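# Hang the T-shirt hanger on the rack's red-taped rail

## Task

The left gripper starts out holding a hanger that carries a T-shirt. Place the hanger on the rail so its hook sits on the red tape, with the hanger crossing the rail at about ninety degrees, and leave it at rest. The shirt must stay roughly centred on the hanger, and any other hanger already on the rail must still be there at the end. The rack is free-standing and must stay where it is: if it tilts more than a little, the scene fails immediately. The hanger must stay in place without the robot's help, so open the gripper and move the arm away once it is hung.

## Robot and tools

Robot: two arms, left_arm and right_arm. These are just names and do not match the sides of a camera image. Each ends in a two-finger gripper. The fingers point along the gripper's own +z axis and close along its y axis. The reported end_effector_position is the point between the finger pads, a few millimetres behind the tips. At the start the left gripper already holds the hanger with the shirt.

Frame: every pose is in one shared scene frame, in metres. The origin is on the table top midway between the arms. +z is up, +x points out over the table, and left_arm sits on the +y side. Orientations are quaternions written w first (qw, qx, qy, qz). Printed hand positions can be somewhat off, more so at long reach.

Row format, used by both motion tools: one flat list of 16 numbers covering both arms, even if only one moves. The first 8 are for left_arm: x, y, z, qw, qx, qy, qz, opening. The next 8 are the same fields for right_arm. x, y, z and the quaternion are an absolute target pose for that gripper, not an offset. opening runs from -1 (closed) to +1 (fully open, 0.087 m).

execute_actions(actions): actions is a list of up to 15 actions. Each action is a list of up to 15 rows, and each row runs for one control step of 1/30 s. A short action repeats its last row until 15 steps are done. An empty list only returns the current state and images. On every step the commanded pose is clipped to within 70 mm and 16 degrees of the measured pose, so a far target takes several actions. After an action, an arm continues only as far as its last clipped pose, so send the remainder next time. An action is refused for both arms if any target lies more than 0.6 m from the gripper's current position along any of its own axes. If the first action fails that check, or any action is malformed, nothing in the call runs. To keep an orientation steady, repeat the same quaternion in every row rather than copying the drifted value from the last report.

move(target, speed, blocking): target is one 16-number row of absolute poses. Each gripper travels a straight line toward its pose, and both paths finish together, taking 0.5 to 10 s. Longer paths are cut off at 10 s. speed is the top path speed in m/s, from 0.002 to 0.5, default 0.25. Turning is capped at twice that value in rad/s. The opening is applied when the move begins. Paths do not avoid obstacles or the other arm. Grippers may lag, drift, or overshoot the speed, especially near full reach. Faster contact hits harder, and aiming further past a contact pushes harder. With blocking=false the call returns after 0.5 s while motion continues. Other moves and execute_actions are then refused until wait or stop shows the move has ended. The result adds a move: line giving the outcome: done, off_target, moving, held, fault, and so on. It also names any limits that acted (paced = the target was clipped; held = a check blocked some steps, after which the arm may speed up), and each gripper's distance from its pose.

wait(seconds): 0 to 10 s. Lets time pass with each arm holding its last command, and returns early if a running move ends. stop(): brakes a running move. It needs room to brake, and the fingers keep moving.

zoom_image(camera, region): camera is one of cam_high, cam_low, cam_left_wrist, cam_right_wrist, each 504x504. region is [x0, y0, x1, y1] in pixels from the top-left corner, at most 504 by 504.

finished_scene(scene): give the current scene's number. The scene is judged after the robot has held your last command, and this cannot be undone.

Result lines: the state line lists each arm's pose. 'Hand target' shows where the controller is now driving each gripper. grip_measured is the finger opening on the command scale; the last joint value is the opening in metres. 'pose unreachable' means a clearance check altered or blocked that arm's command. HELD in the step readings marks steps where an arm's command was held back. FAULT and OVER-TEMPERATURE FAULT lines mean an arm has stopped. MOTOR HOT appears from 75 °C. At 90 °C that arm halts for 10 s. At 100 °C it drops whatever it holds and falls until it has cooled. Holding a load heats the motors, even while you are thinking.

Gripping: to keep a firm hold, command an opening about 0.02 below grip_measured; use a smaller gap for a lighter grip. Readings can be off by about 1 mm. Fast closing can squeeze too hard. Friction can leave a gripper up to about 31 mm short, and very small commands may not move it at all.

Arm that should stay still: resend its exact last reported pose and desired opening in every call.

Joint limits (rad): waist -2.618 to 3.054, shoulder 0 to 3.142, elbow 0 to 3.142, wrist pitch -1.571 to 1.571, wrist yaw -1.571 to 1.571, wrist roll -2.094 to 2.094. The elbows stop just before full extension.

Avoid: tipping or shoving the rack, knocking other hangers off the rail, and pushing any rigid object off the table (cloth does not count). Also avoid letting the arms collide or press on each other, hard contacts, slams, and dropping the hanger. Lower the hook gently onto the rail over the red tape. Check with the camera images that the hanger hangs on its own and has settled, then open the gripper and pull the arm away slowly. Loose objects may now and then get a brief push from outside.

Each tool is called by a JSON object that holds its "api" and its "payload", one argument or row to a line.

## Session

{"api": "execute_actions", "payload": {
  "actions": []
}}

Scene clock: 0.00 s.
left_arm: end_effector_position=(+0.3421, -0.0020, +0.3984) grip_measured=-0.837 end_effector_quat_wxyz=(+0.660, +0.113, +0.736, -0.099) | right_arm: end_effector_position=(+0.3408, -0.2372, +0.3614) grip_measured=+1.000 end_effector_quat_wxyz=(+0.702, -0.071, +0.706, +0.061)
Joint positions: left_arm=[-0.974  1.648  1.794 -0.319 -0.873 -0.129  0.007] | right_arm=[-0.008  1.052  1.06  -0.014  0.012 -0.013  0.087]
Joint velocities: left_arm=[ 0.012  0.007 -0.002  0.037  0.037 -0.007 -0.   ] | right_arm=[ 0.007  0.002  0.012 -0.007  0.022  0.022  0.   ]
Hand target (left_arm): +0.342, -0.002, +0.399; +0.660, +0.112, +0.736, -0.100
Hand target (right_arm): +0.341, -0.237, +0.361; +0.702, -0.071, +0.706, +0.061

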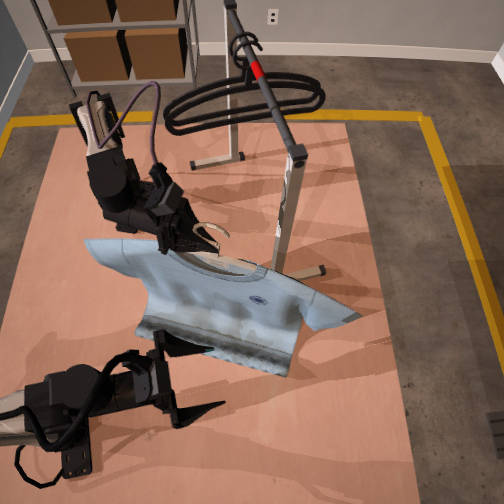

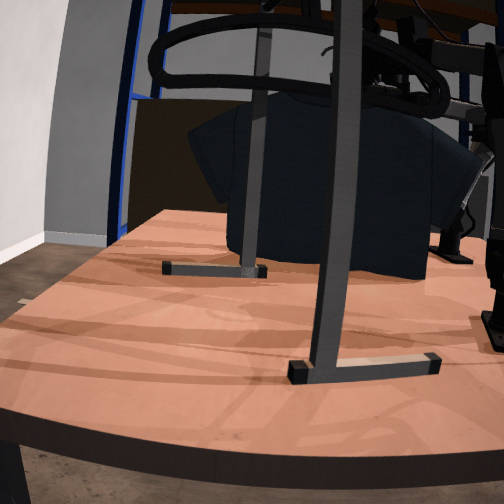

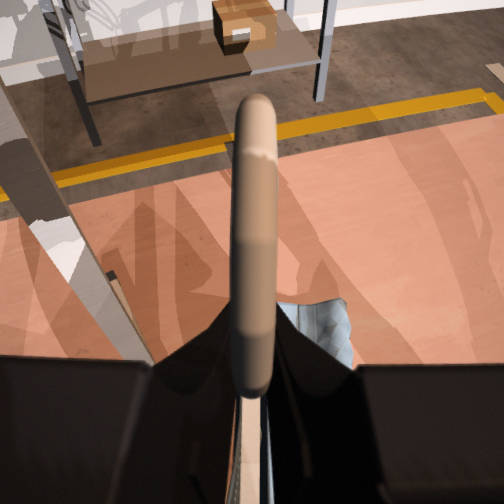

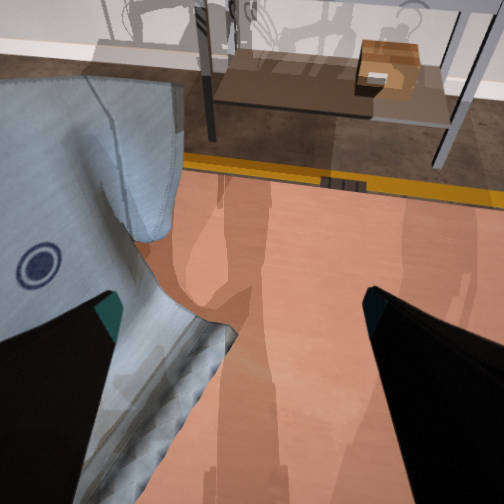

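{"api": "move", "payload": {
  "target": [0.18,0.06,0.44,0.699,0.105,0.699,-0.105,-0.9, 0.3408,-0.2372,0.3614,0.702,-0.071,0.706,0.061,1],
  "speed": 0.15
}}

{"api": "move", "payload": {
  "target": [0.18,0.25,0.46,0.699,0.105,0.699,-0.105,-0.9, 0.3408,-0.2372,0.3614,0.702,-0.071,0.706,0.061,1],
  "speed": 0.12
}}

Scene clock: 10.40 s.
left_arm: end_effector_position=(+0.1822, +0.0499, +0.4331) grip_measured=-0.837 end_effector_quat_wxyz=(+0.697, +0.121, +0.701, -0.094) | right_arm: end_effector_position=(+0.3408, -0.2372, +0.3614) grip_measured=+1.000 end_effector_quat_wxyz=(+0.702, -0.071, +0.706, +0.061)
Joint positions: left_arm=[-1.488  1.374  1.58  -0.267 -1.389 -0.024  0.007] | right_arm=[-0.008  1.052  1.06  -0.014  0.012 -0.013  0.087]
Joint velocities: left_arm=[ 0.002 -0.012 -0.032  0.066  0.007  0.037  0.   ] | right_arm=[-0.002  0.002 -0.002 -0.081  0.007  0.081  0.   ]
Hand target (left_arm): +0.181, +0.058, +0.440; +0.699, +0.106, +0.700, -0.104
Hand target (right_arm): +0.341, -0.237, +0.361; +0.702, -0.071, +0.706, +0.061
Off the commanded pose (left_arm): 0.012 m, 2 deg.
Off the commanded pose (right_arm): 0.000 m, 0 deg.
move: off_target (left_arm)

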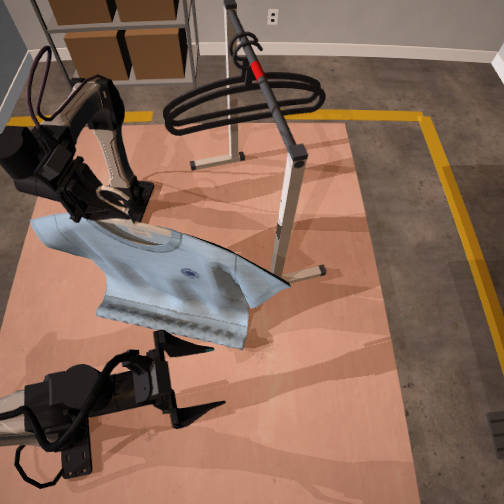

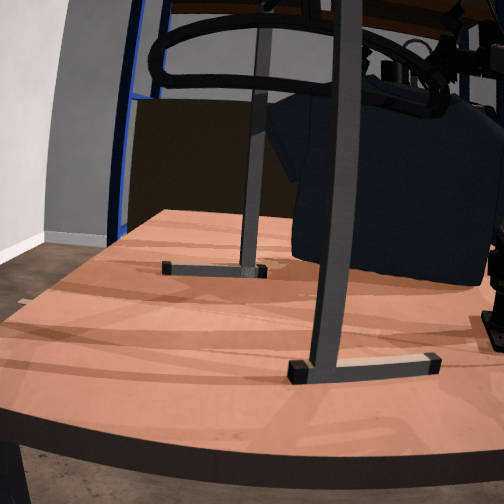

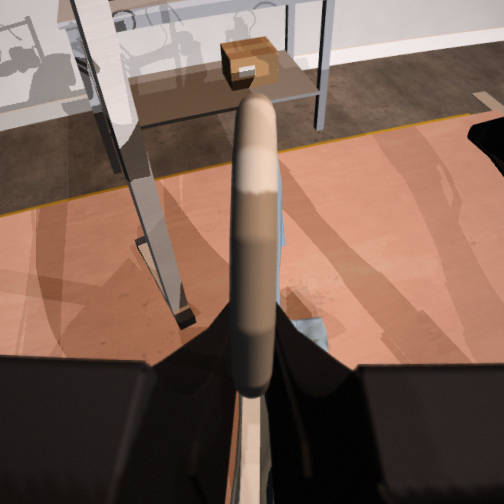

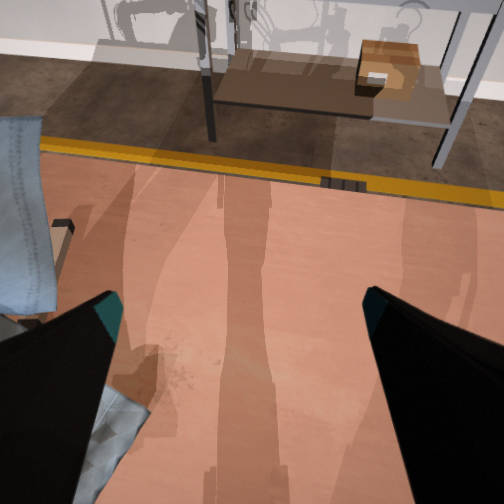

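Scene clock: 12.70 s.
left_arm: end_effector_position=(+0.1804, +0.2411, +0.4618) grip_measured=-0.837 end_effector_quat_wxyz=(+0.687, +0.165, +0.687, -0.170) | right_arm: end_effector_position=(+0.3408, -0.2372, +0.3614) grip_measured=+1.000 end_effector_quat_wxyz=(+0.702, -0.071, +0.706, +0.061)
Joint positions: left_arm=[-1.827  0.75   1.434 -0.572 -1.555  0.104  0.007] | right_arm=[-0.008  1.052  1.06  -0.014  0.012 -0.013  0.087]
Joint velocities: left_arm=[ 0.002 -0.002 -0.007 -0.095 -0.081 -0.022 -0.   ] | right_arm=[ 0.012  0.012 -0.007 -0.066  0.022  0.007  0.   ]
Hand target (left_arm): +0.182, +0.246, +0.459; +0.687, +0.169, +0.686, -0.170
Hand target (right_arm): +0.341, -0.237, +0.361; +0.702, -0.071, +0.706, +0.061
Off the commanded pose (left_arm): 0.009 m, 10 deg.
Off the commanded pose (right_arm): 0.000 m, 0 deg.
joint sent to its limit (left arm) — the command would take joint 5 (wrist yaw) past its lower limit, so that joint was sent only as far as its limit.
move: off_target (left_arm)

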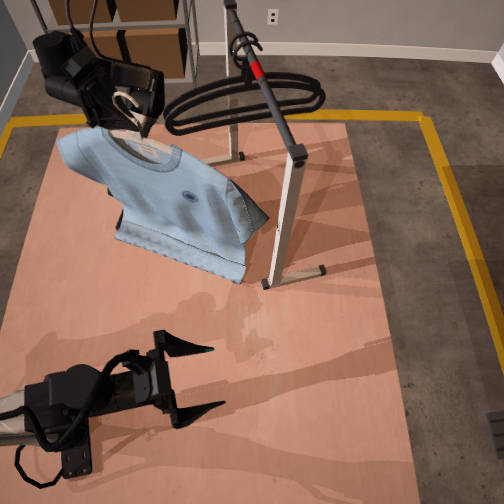

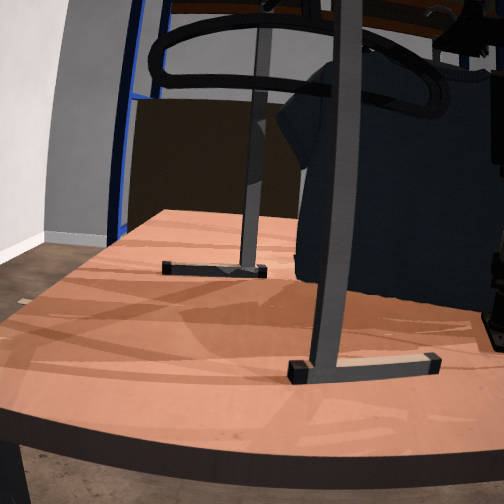

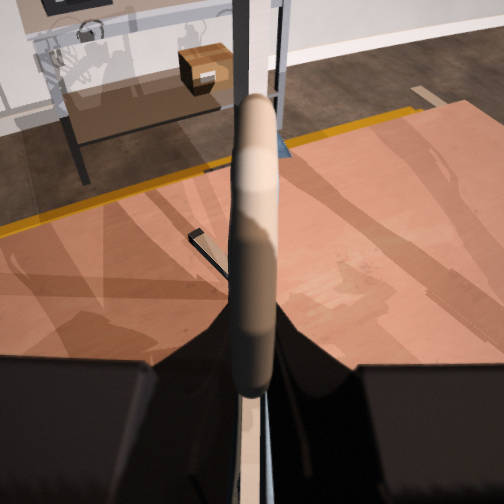

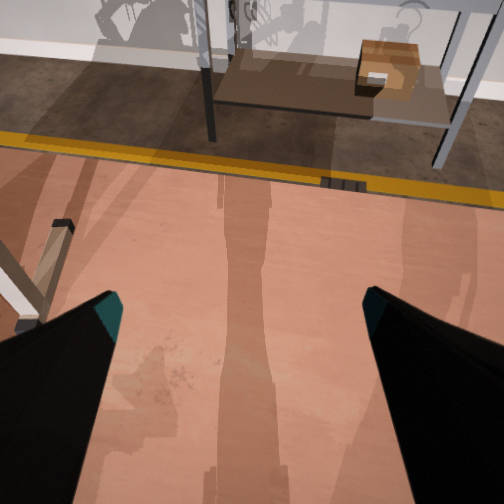

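{"api": "move", "payload": {
  "target": [0.26,0.28,0.47,0.707,0,0.707,0,-0.9, 0.3408,-0.2372,0.3614,0.702,-0.071,0.706,0.061,1],
  "speed": 0.1
}}

Scene clock: 18.83 s.
left_arm: end_effector_position=(+0.2562, +0.2847, +0.4615) grip_measured=-0.837 end_effector_quat_wxyz=(+0.701, +0.012, +0.713, +0.012) | right_arm: end_effector_position=(+0.3408, -0.2372, +0.3614) grip_measured=+1.000 end_effector_quat_wxyz=(+0.702, -0.071, +0.706, +0.061)
Joint positions: left_arm=[-0.993  0.888  1.506 -0.663 -1.2   -0.006  0.007] | right_arm=[-0.008  1.052  1.06  -0.014  0.012 -0.013  0.087]
Joint velocities: left_arm=[ 0.012  0.002  0.017 -0.037  0.007 -0.007 -0.001] | right_arm=[-0.012 -0.012 -0.012 -0.081  0.037 -0.051  0.   ]
Hand target (left_arm): +0.259, +0.281, +0.469; +0.705, +0.000, +0.709, +0.000
Hand target (right_arm): +0.341, -0.237, +0.361; +0.702, -0.071, +0.706, +0.061
Off the commanded pose (left_arm): 0.010 m, 2 deg.
Off the commanded pose (right_arm): 0.000 m, 0 deg.
move: done

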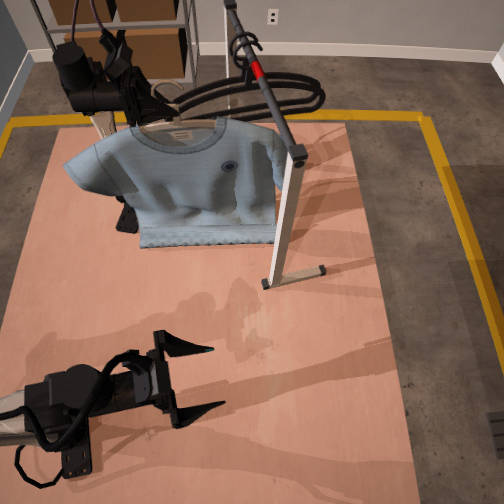

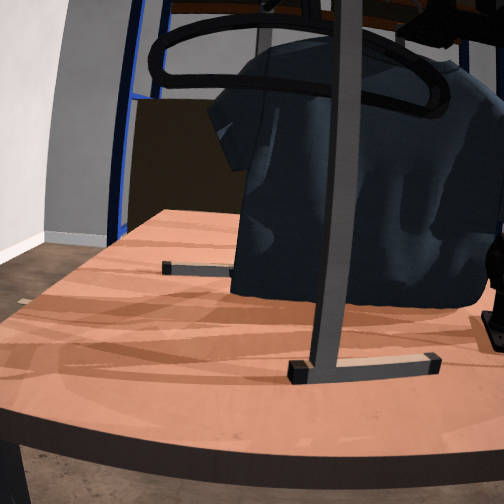

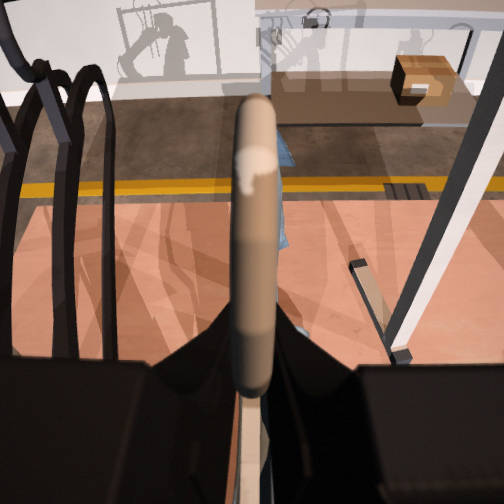

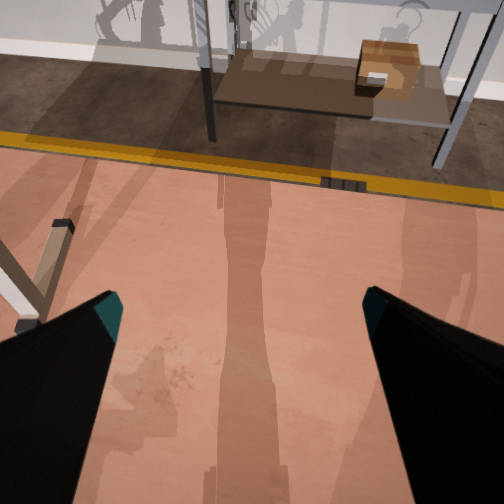

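Through. Raise, turn to 12°, advance a bit.

{"api": "move", "payload": {
  "target": [0.32,0.30,0.51,0.703,-0.074,0.703,0.074,-0.9, 0.3408,-0.2372,0.3614,0.702,-0.071,0.706,0.061,1],
  "speed": 0.1
}}

{"api": "zoom_image", "payload": {
  "camera": "cam_high",
  "region": [130,0,330,150]
}}

Scene clock: 24.70 s.
left_arm: end_effector_position=(+0.3162, +0.3018, +0.5055) grip_measured=-0.837 end_effector_quat_wxyz=(+0.700, -0.070, +0.706, +0.078) | right_arm: end_effector_position=(+0.3408, -0.2372, +0.3614) grip_measured=+1.000 end_effector_quat_wxyz=(+0.702, -0.071, +0.706, +0.061)
Joint positions: left_arm=[-0.615  1.14   1.79  -0.664 -1.033  0.     0.007] | right_arm=[-0.008  1.052  1.06  -0.014  0.012 -0.013  0.087]
Joint velocities: left_arm=[-0.002 -0.002  0.007  0.022  0.095 -0.051 -0.001] | right_arm=[-0.012 -0.002  0.007  0.051  0.007 -0.051  0.   ]
Hand target (left_arm): +0.319, +0.301, +0.510; +0.703, -0.075, +0.703, +0.074
Hand target (right_arm): +0.341, -0.237, +0.361; +0.702, -0.071, +0.706, +0.061
Off the commanded pose (left_arm): 0.006 m, 1 deg.
Off the commanded pose (right_arm): 0.000 m, 0 deg.
move: done

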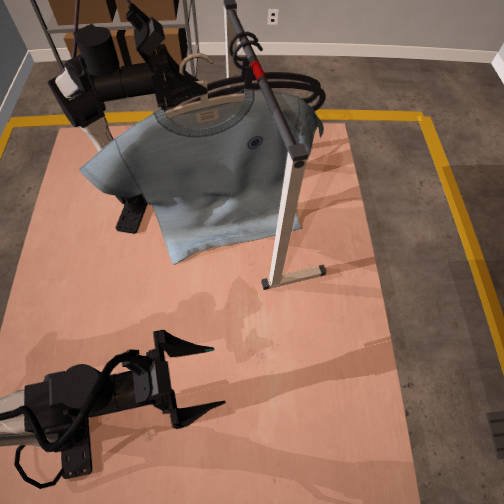

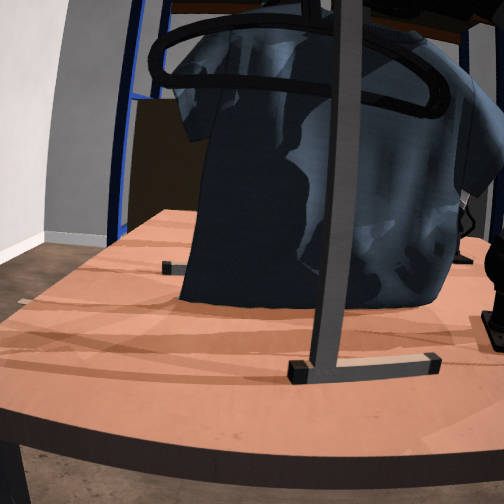

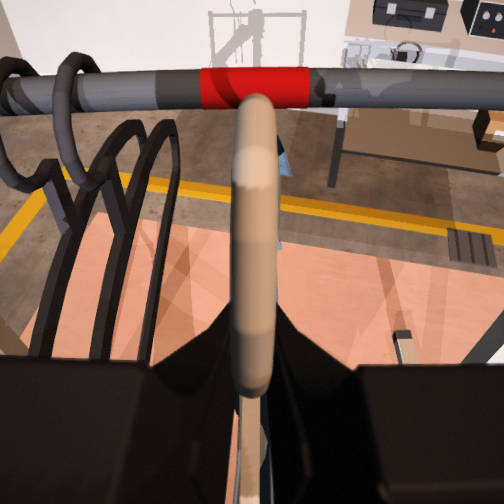

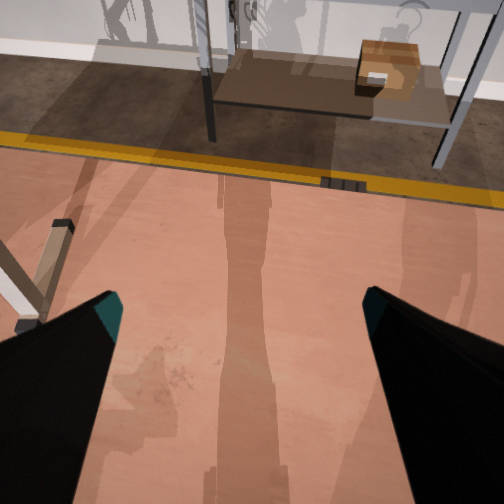

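Region (130, 0, 330, 150) of cam_high's 504x504 image, scaled by 2.520, with more detail than that image has; it fills the top 378 rows of this view, and the rest is white.

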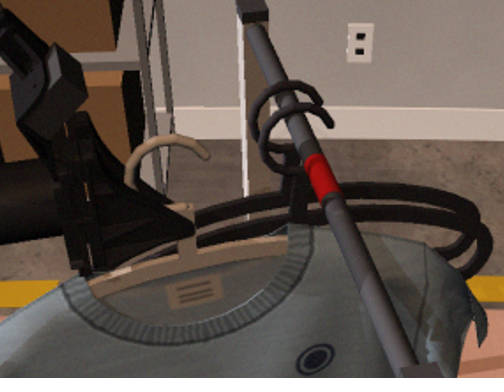

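{"api": "move", "payload": {
  "target": [0.42,0.323,0.51,0.703,-0.074,0.703,0.074,-0.9, 0.3408,-0.2372,0.3614,0.702,-0.071,0.706,0.061,1],
  "speed": 0.06
}}

{"api": "zoom_image", "payload": {
  "camera": "cam_high",
  "region": [130,0,330,150]
}}

Scene clock: 34.60 s.
left_arm: end_effector_position=(+0.4133, +0.3233, +0.4957) grip_measured=-0.837 end_effector_quat_wxyz=(+0.686, -0.064, +0.720, +0.084) | right_arm: end_effector_position=(+0.3408, -0.2372, +0.3614) grip_measured=+1.000 end_effector_quat_wxyz=(+0.702, -0.071, +0.706, +0.061)
Joint positions: left_arm=[-0.195  1.345  1.892 -0.603 -0.612  0.     0.007] | right_arm=[-0.008  1.052  1.06  -0.014  0.012 -0.013  0.087]
Joint velocities: left_arm=[-0.002  0.002 -0.007  0.007 -0.066  0.051 -0.001] | right_arm=[ 0.002 -0.007  0.002  0.051  0.007 -0.037  0.   ]
Hand target (left_arm): +0.418, +0.324, +0.510; +0.703, -0.075, +0.704, +0.073
Hand target (right_arm): +0.341, -0.237, +0.361; +0.702, -0.071, +0.706, +0.061
Off the commanded pose (left_arm): 0.016 m, 3 deg.
Off the commanded pose (right_arm): 0.000 m, 0 deg.
move: off_target (left_arm)

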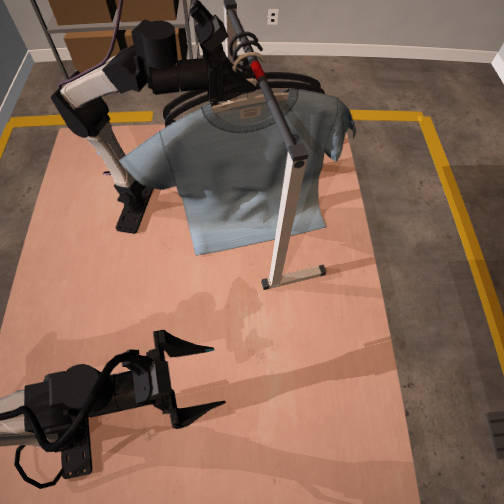

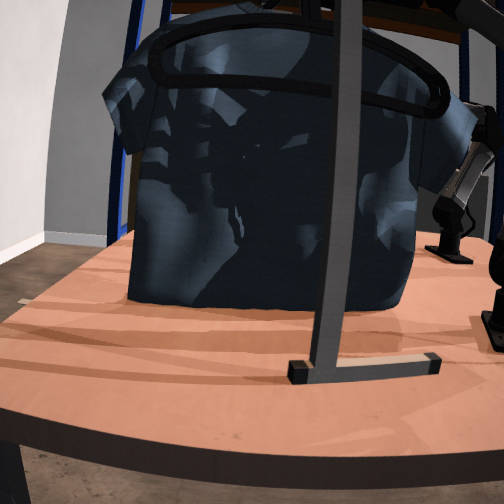

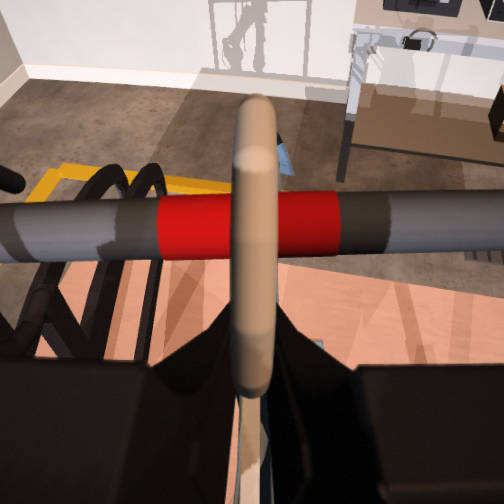

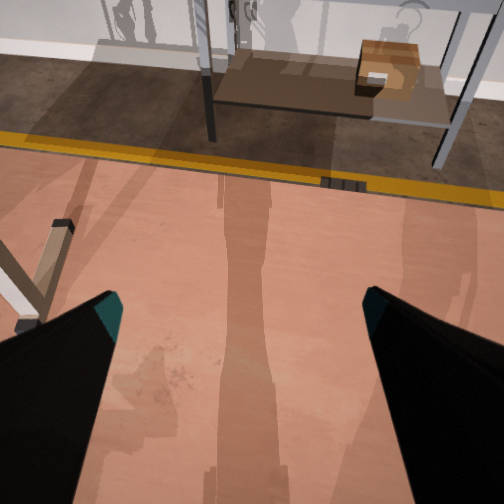

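Region (130, 0, 330, 150) of cam_high's 504x504 image, scaled by 2.520, with more detail than that image has; it fills the top 378 rows of this view, and the rest is white.

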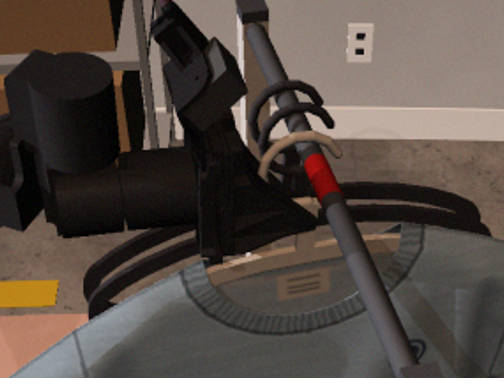

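Advance 1.5 cm more, then lower.

{"api": "move", "payload": {
  "target": [0.436,0.327,0.50,0.703,-0.074,0.703,0.074,-0.9, 0.3408,-0.2372,0.3614,0.702,-0.071,0.706,0.061,1],
  "speed": 0.04
}}

{"api": "move", "payload": {
  "target": [0.436,0.327,0.478,0.703,-0.074,0.703,0.074,-0.9, 0.3408,-0.2372,0.3614,0.702,-0.071,0.706,0.061,1],
  "speed": 0.03
}}

{"api": "zoom_image", "payload": {
  "camera": "cam_high",
  "region": [130,0,330,150]
}}

Scene clock: 40.47 s.
left_arm: end_effector_position=(+0.4273, +0.3274, +0.4970) grip_measured=-0.837 end_effector_quat_wxyz=(+0.694, -0.069, +0.712, +0.078) | right_arm: end_effector_position=(+0.3408, -0.2372, +0.3614) grip_measured=+1.000 end_effector_quat_wxyz=(+0.702, -0.071, +0.706, +0.061)
Joint positions: left_arm=[-0.153  1.363  1.88  -0.545 -0.568  0.     0.007] | right_arm=[-0.008  1.052  1.06  -0.014  0.012 -0.013  0.087]
Joint velocities: left_arm=[ 0.012 -0.007 -0.002 -0.007 -0.022 -0.037  0.   ] | right_arm=[-0.007 -0.007 -0.007  0.022 -0.037 -0.081  0.   ]
Hand target (left_arm): +0.436, +0.327, +0.500; +0.703, -0.074, +0.704, +0.074
Hand target (right_arm): +0.341, -0.237, +0.361; +0.702, -0.071, +0.706, +0.061
Off the commanded pose (left_arm): 0.009 m, 2 deg.
Off the commanded pose (right_arm): 0.000 m, 0 deg.
move: done

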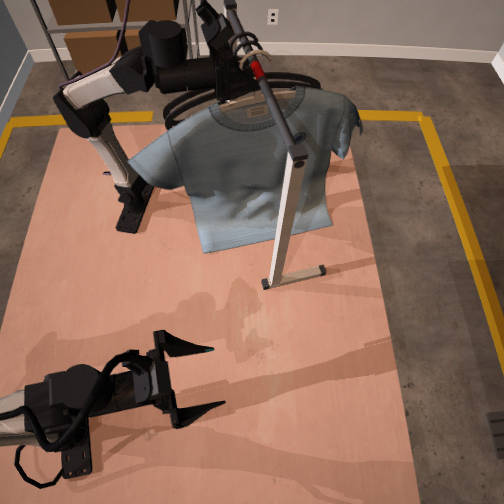

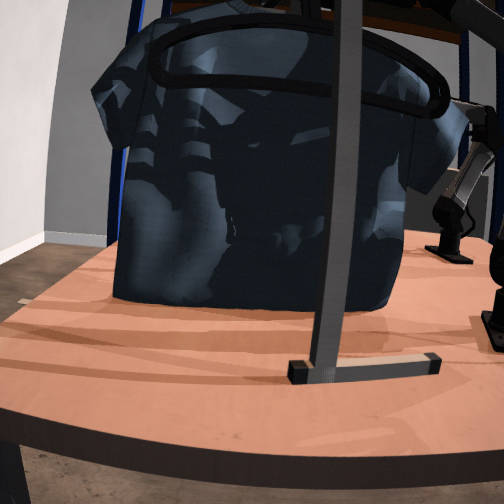

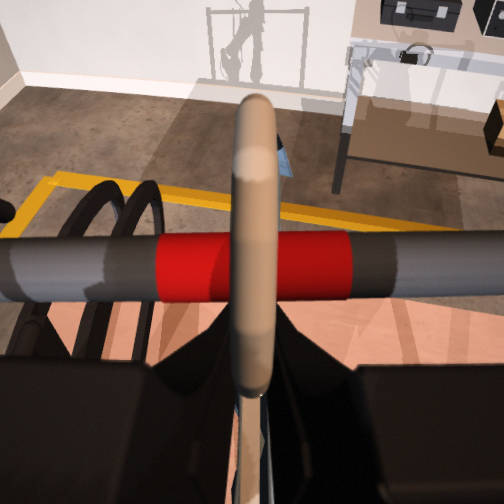

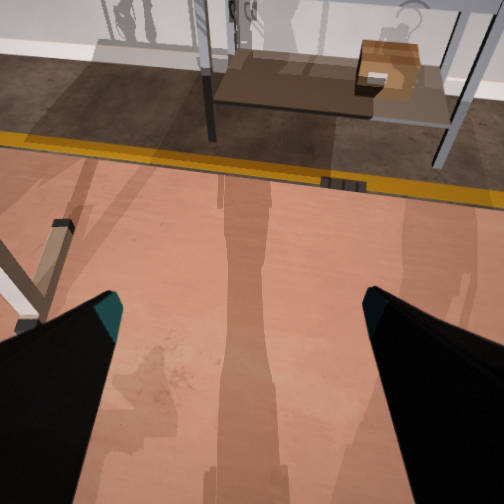

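Scene clock: 41.47 s.
left_arm: end_effector_position=(+0.4394, +0.3228, +0.4652) grip_measured=-0.837 end_effector_quat_wxyz=(+0.685, -0.065, +0.721, +0.082) | right_arm: end_effector_position=(+0.3408, -0.2372, +0.3614) grip_measured=+1.000 end_effector_quat_wxyz=(+0.702, -0.071, +0.706, +0.061)
Joint positions: left_arm=[-0.153  1.34   1.73  -0.446 -0.568  0.     0.007] | right_arm=[-0.008  1.052  1.06  -0.014  0.012 -0.013  0.087]
Joint velocities: left_arm=[-0.012 -0.002 -0.042 -0.066  0.007  0.022 -0.001] | right_arm=[-0.002  0.012  0.017 -0.081 -0.007 -0.081  0.   ]
Hand target (left_arm): +0.436, +0.327, +0.478; +0.703, -0.074, +0.704, +0.074
Hand target (right_arm): +0.341, -0.237, +0.361; +0.702, -0.071, +0.706, +0.061
Off the commanded pose (left_arm): 0.014 m, 3 deg.
Off the commanded pose (right_arm): 0.000 m, 0 deg.
move: off_target (left_arm)

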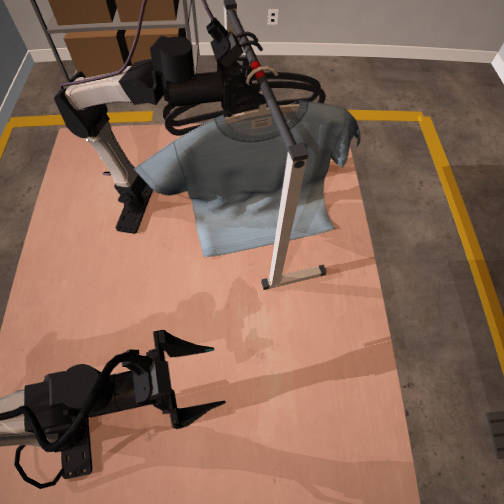

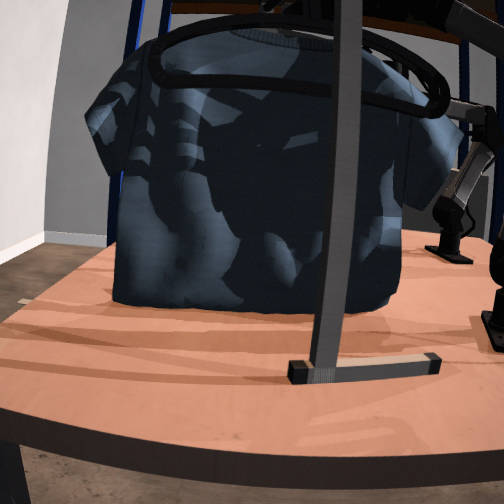

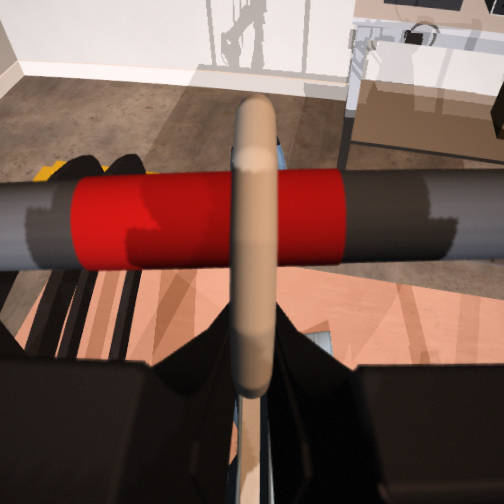

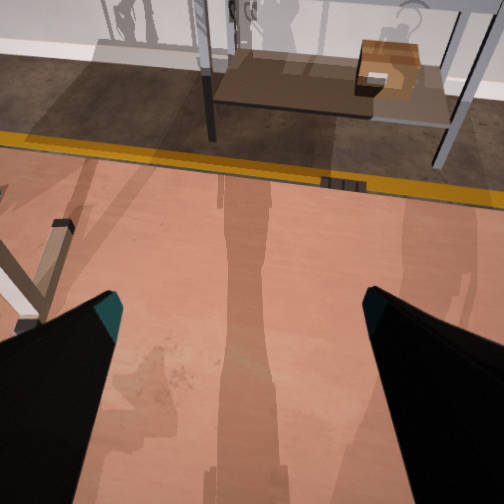

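Region (130, 0, 330, 150) of cam_high's 504x504 image, scaled by 2.520, with more detail than that image has; it fills the top 378 rows of this view, and the rest is white.

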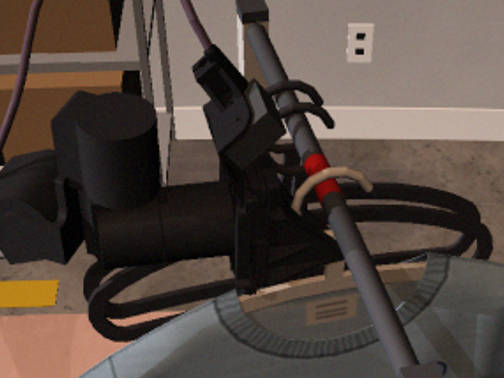

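{"api": "move", "payload": {
  "target": [0.436,0.325,0.472,0.703,-0.074,0.703,0.074,-0.3, 0.3408,-0.2372,0.3614,0.702,-0.071,0.706,0.061,1]
}}

{"api": "move", "payload": {
  "target": [0.33,0.302,0.495,0.703,-0.074,0.703,0.074,-0.3, 0.3408,-0.2372,0.3614,0.702,-0.071,0.706,0.061,1],
  "speed": 0.08
}}

{"api": "move", "payload": {
  "target": [0.30,0.30,0.56,0.703,-0.074,0.703,0.074,-0.3, 0.3408,-0.2372,0.3614,0.702,-0.071,0.706,0.061,1]
}}

{"api": "wait", "payload": {
  "seconds": 4
}}

Scene clock: 50.60 s.
left_arm: end_effector_position=(+0.4395, +0.3228, +0.4716) grip_measured=-0.300 end_effector_quat_wxyz=(+0.700, -0.072, +0.706, +0.075) | right_arm: end_effector_position=(+0.3408, -0.2372, +0.3614) grip_measured=+1.000 end_effector_quat_wxyz=(+0.702, -0.071, +0.706, +0.061)
Joint positions: left_arm=[-0.153  1.324  1.701 -0.387 -0.568  0.     0.031] | right_arm=[-0.008  1.052  1.06  -0.014  0.012 -0.013  0.087]
Joint velocities: left_arm=[-0.007  0.002 -0.002  0.037 -0.051  0.007 -0.   ] | right_arm=[-0.002 -0.027 -0.012  0.007 -0.022  0.081  0.   ]
Hand target (left_arm): +0.436, +0.325, +0.472; +0.703, -0.074, +0.703, +0.074
Hand target (right_arm): +0.341, -0.237, +0.361; +0.702, -0.071, +0.706, +0.061
Off the commanded pose (left_arm): 0.004 m, 1 deg.
Off the commanded pose (right_arm): 0.000 m, 0 deg.
move: done

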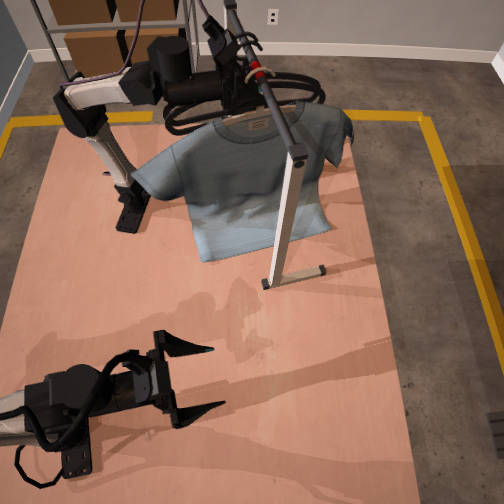

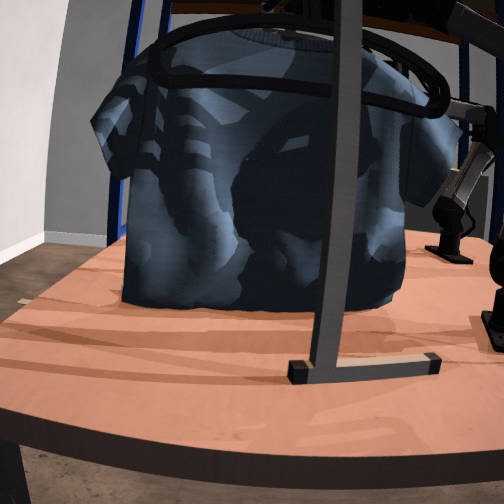

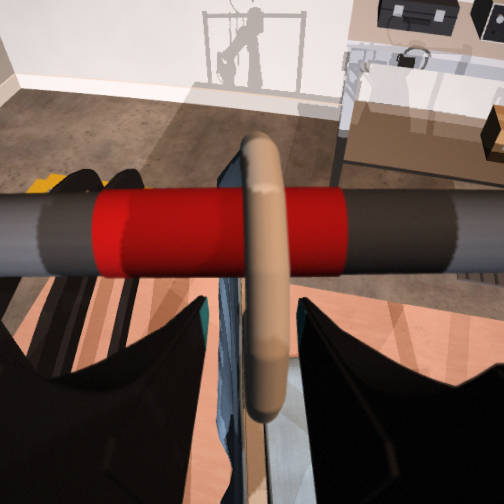

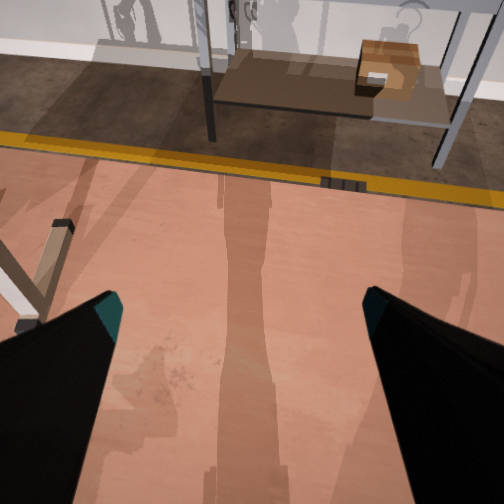

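Scene clock: 52.57 s.
left_arm: end_effector_position=(+0.3386, +0.2968, +0.4940) grip_measured=-0.300 end_effector_quat_wxyz=(+0.705, -0.075, +0.702, +0.072) | right_arm: end_effector_position=(+0.3408, -0.2372, +0.3614) grip_measured=+1.000 end_effector_quat_wxyz=(+0.702, -0.071, +0.706, +0.061)
Joint positions: left_arm=[-0.533  1.143  1.701 -0.55  -0.948  0.001  0.031] | right_arm=[-0.008  1.052  1.06  -0.014  0.012 -0.013  0.087]
Joint velocities: left_arm=[ 0.002 -0.012 -0.027  0.051 -0.007 -0.066 -0.001] | right_arm=[-0.012  0.007  0.002 -0.022  0.022  0.066  0.   ]
Hand target (left_arm): +0.331, +0.301, +0.495; +0.704, -0.073, +0.702, +0.075
Hand target (right_arm): +0.341, -0.237, +0.361; +0.702, -0.071, +0.706, +0.061
Off the commanded pose (left_arm): 0.010 m, 0 deg.
Off the commanded pose (right_arm): 0.000 m, 0 deg.
move: done

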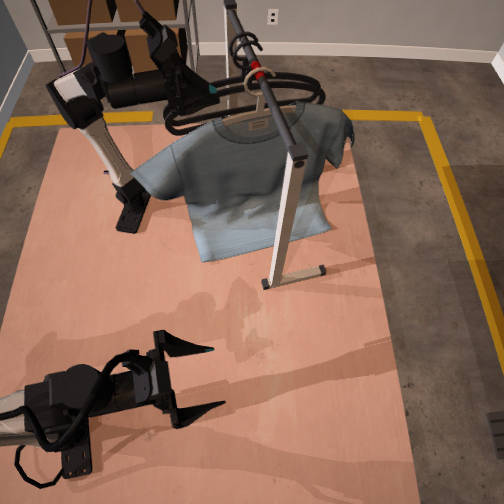

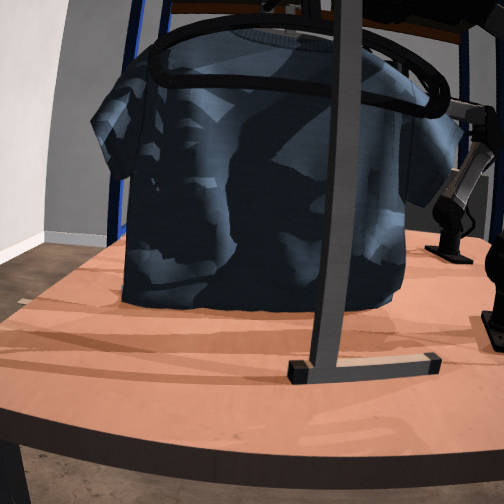

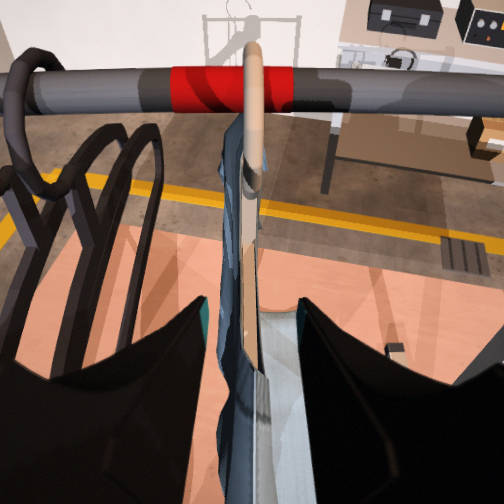

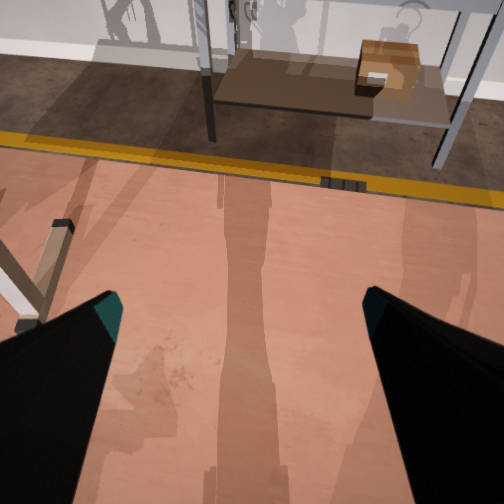

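Scene clock: 53.87 s.
left_arm: end_effector_position=(+0.2975, +0.3043, +0.5651) grip_measured=-0.300 end_effector_quat_wxyz=(+0.710, -0.079, +0.697, +0.066) | right_arm: end_effector_position=(+0.3408, -0.2372, +0.3614) grip_measured=+1.000 end_effector_quat_wxyz=(+0.702, -0.071, +0.706, +0.061)
Joint positions: left_arm=[-0.708  1.314  2.241 -0.888 -1.119  0.016  0.031] | right_arm=[-0.008  1.052  1.06  -0.014  0.012 -0.013  0.087]
Joint velocities: left_arm=[ 0.002 -0.007 -0.002 -0.125  0.037 -0.051  0.   ] | right_arm=[-0.007  0.002  0.007 -0.022  0.022  0.007  0.   ]
Hand target (left_arm): +0.300, +0.300, +0.561; +0.704, -0.074, +0.702, +0.075
Hand target (right_arm): +0.341, -0.237, +0.361; +0.702, -0.071, +0.706, +0.061
Off the commanded pose (left_arm): 0.007 m, 2 deg.
Off the commanded pose (right_arm): 0.000 m, 0 deg.
move: done

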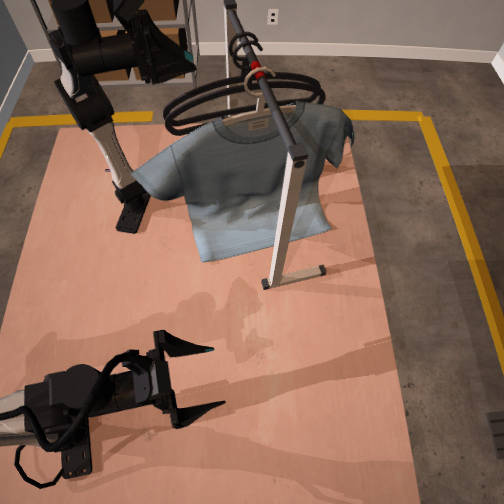

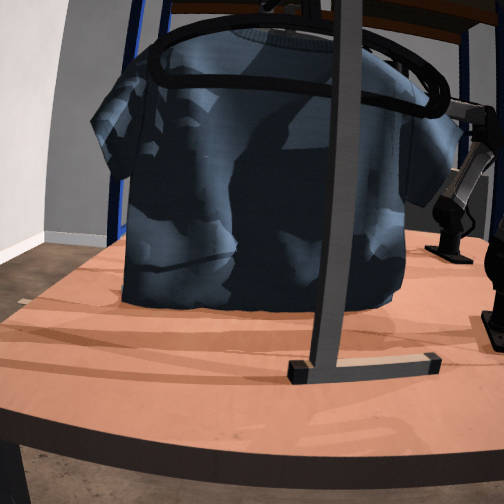

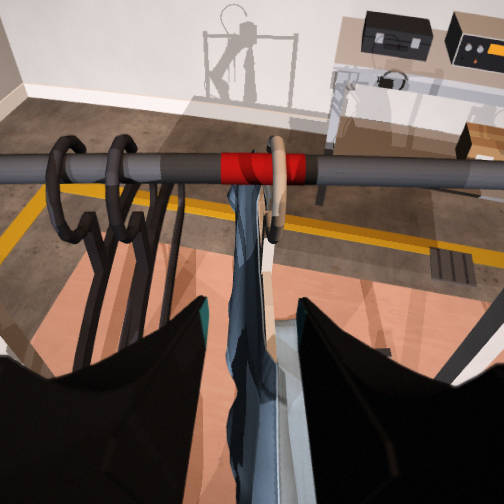

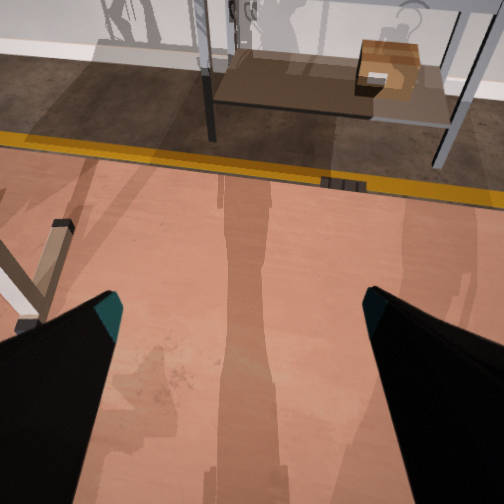

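Scene clock: 57.87 s.
left_arm: end_effector_position=(+0.2974, +0.3043, +0.5643) grip_measured=-0.300 end_effector_quat_wxyz=(+0.709, -0.078, +0.697, +0.067) | right_arm: end_effector_position=(+0.3408, -0.2372, +0.3614) grip_measured=+1.000 end_effector_quat_wxyz=(+0.702, -0.071, +0.706, +0.061)
Joint positions: left_arm=[-0.708  1.314  2.241 -0.893 -1.119  0.013  0.031] | right_arm=[-0.008  1.052  1.06  -0.014  0.012 -0.013  0.087]
Joint velocities: left_arm=[ 0.002  0.007  0.002 -0.022  0.007 -0.066  0.001] | right_arm=[-0.002 -0.012 -0.022 -0.037 -0.022  0.125  0.   ]
Hand target (left_arm): +0.300, +0.300, +0.561; +0.704, -0.074, +0.702, +0.074
Hand target (right_arm): +0.341, -0.237, +0.361; +0.702, -0.071, +0.706, +0.061
Off the commanded pose (left_arm): 0.007 m, 1 deg.
Off the commanded pose (right_arm): 0.000 m, 0 deg.
wait: 4.00 s; at rest by 0.17 s

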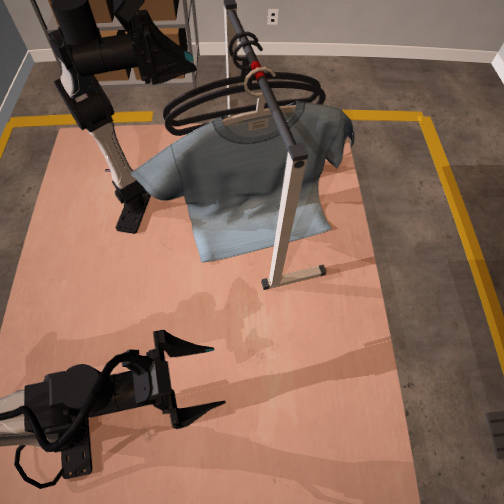

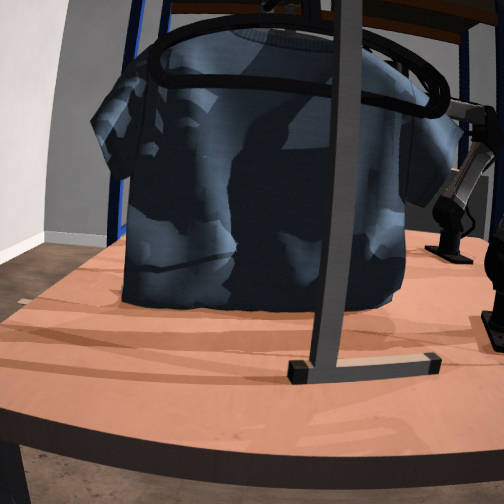

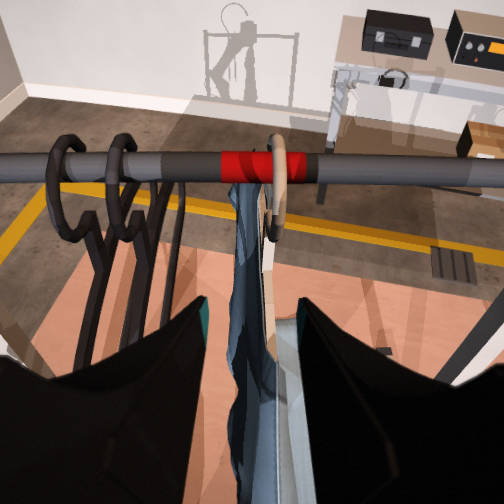

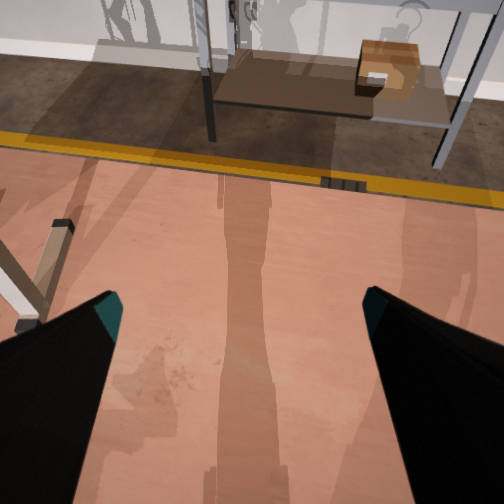

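{"api": "finished_scene", "payload": {
  "scene": 2
}}

The scene is finished: the task was done.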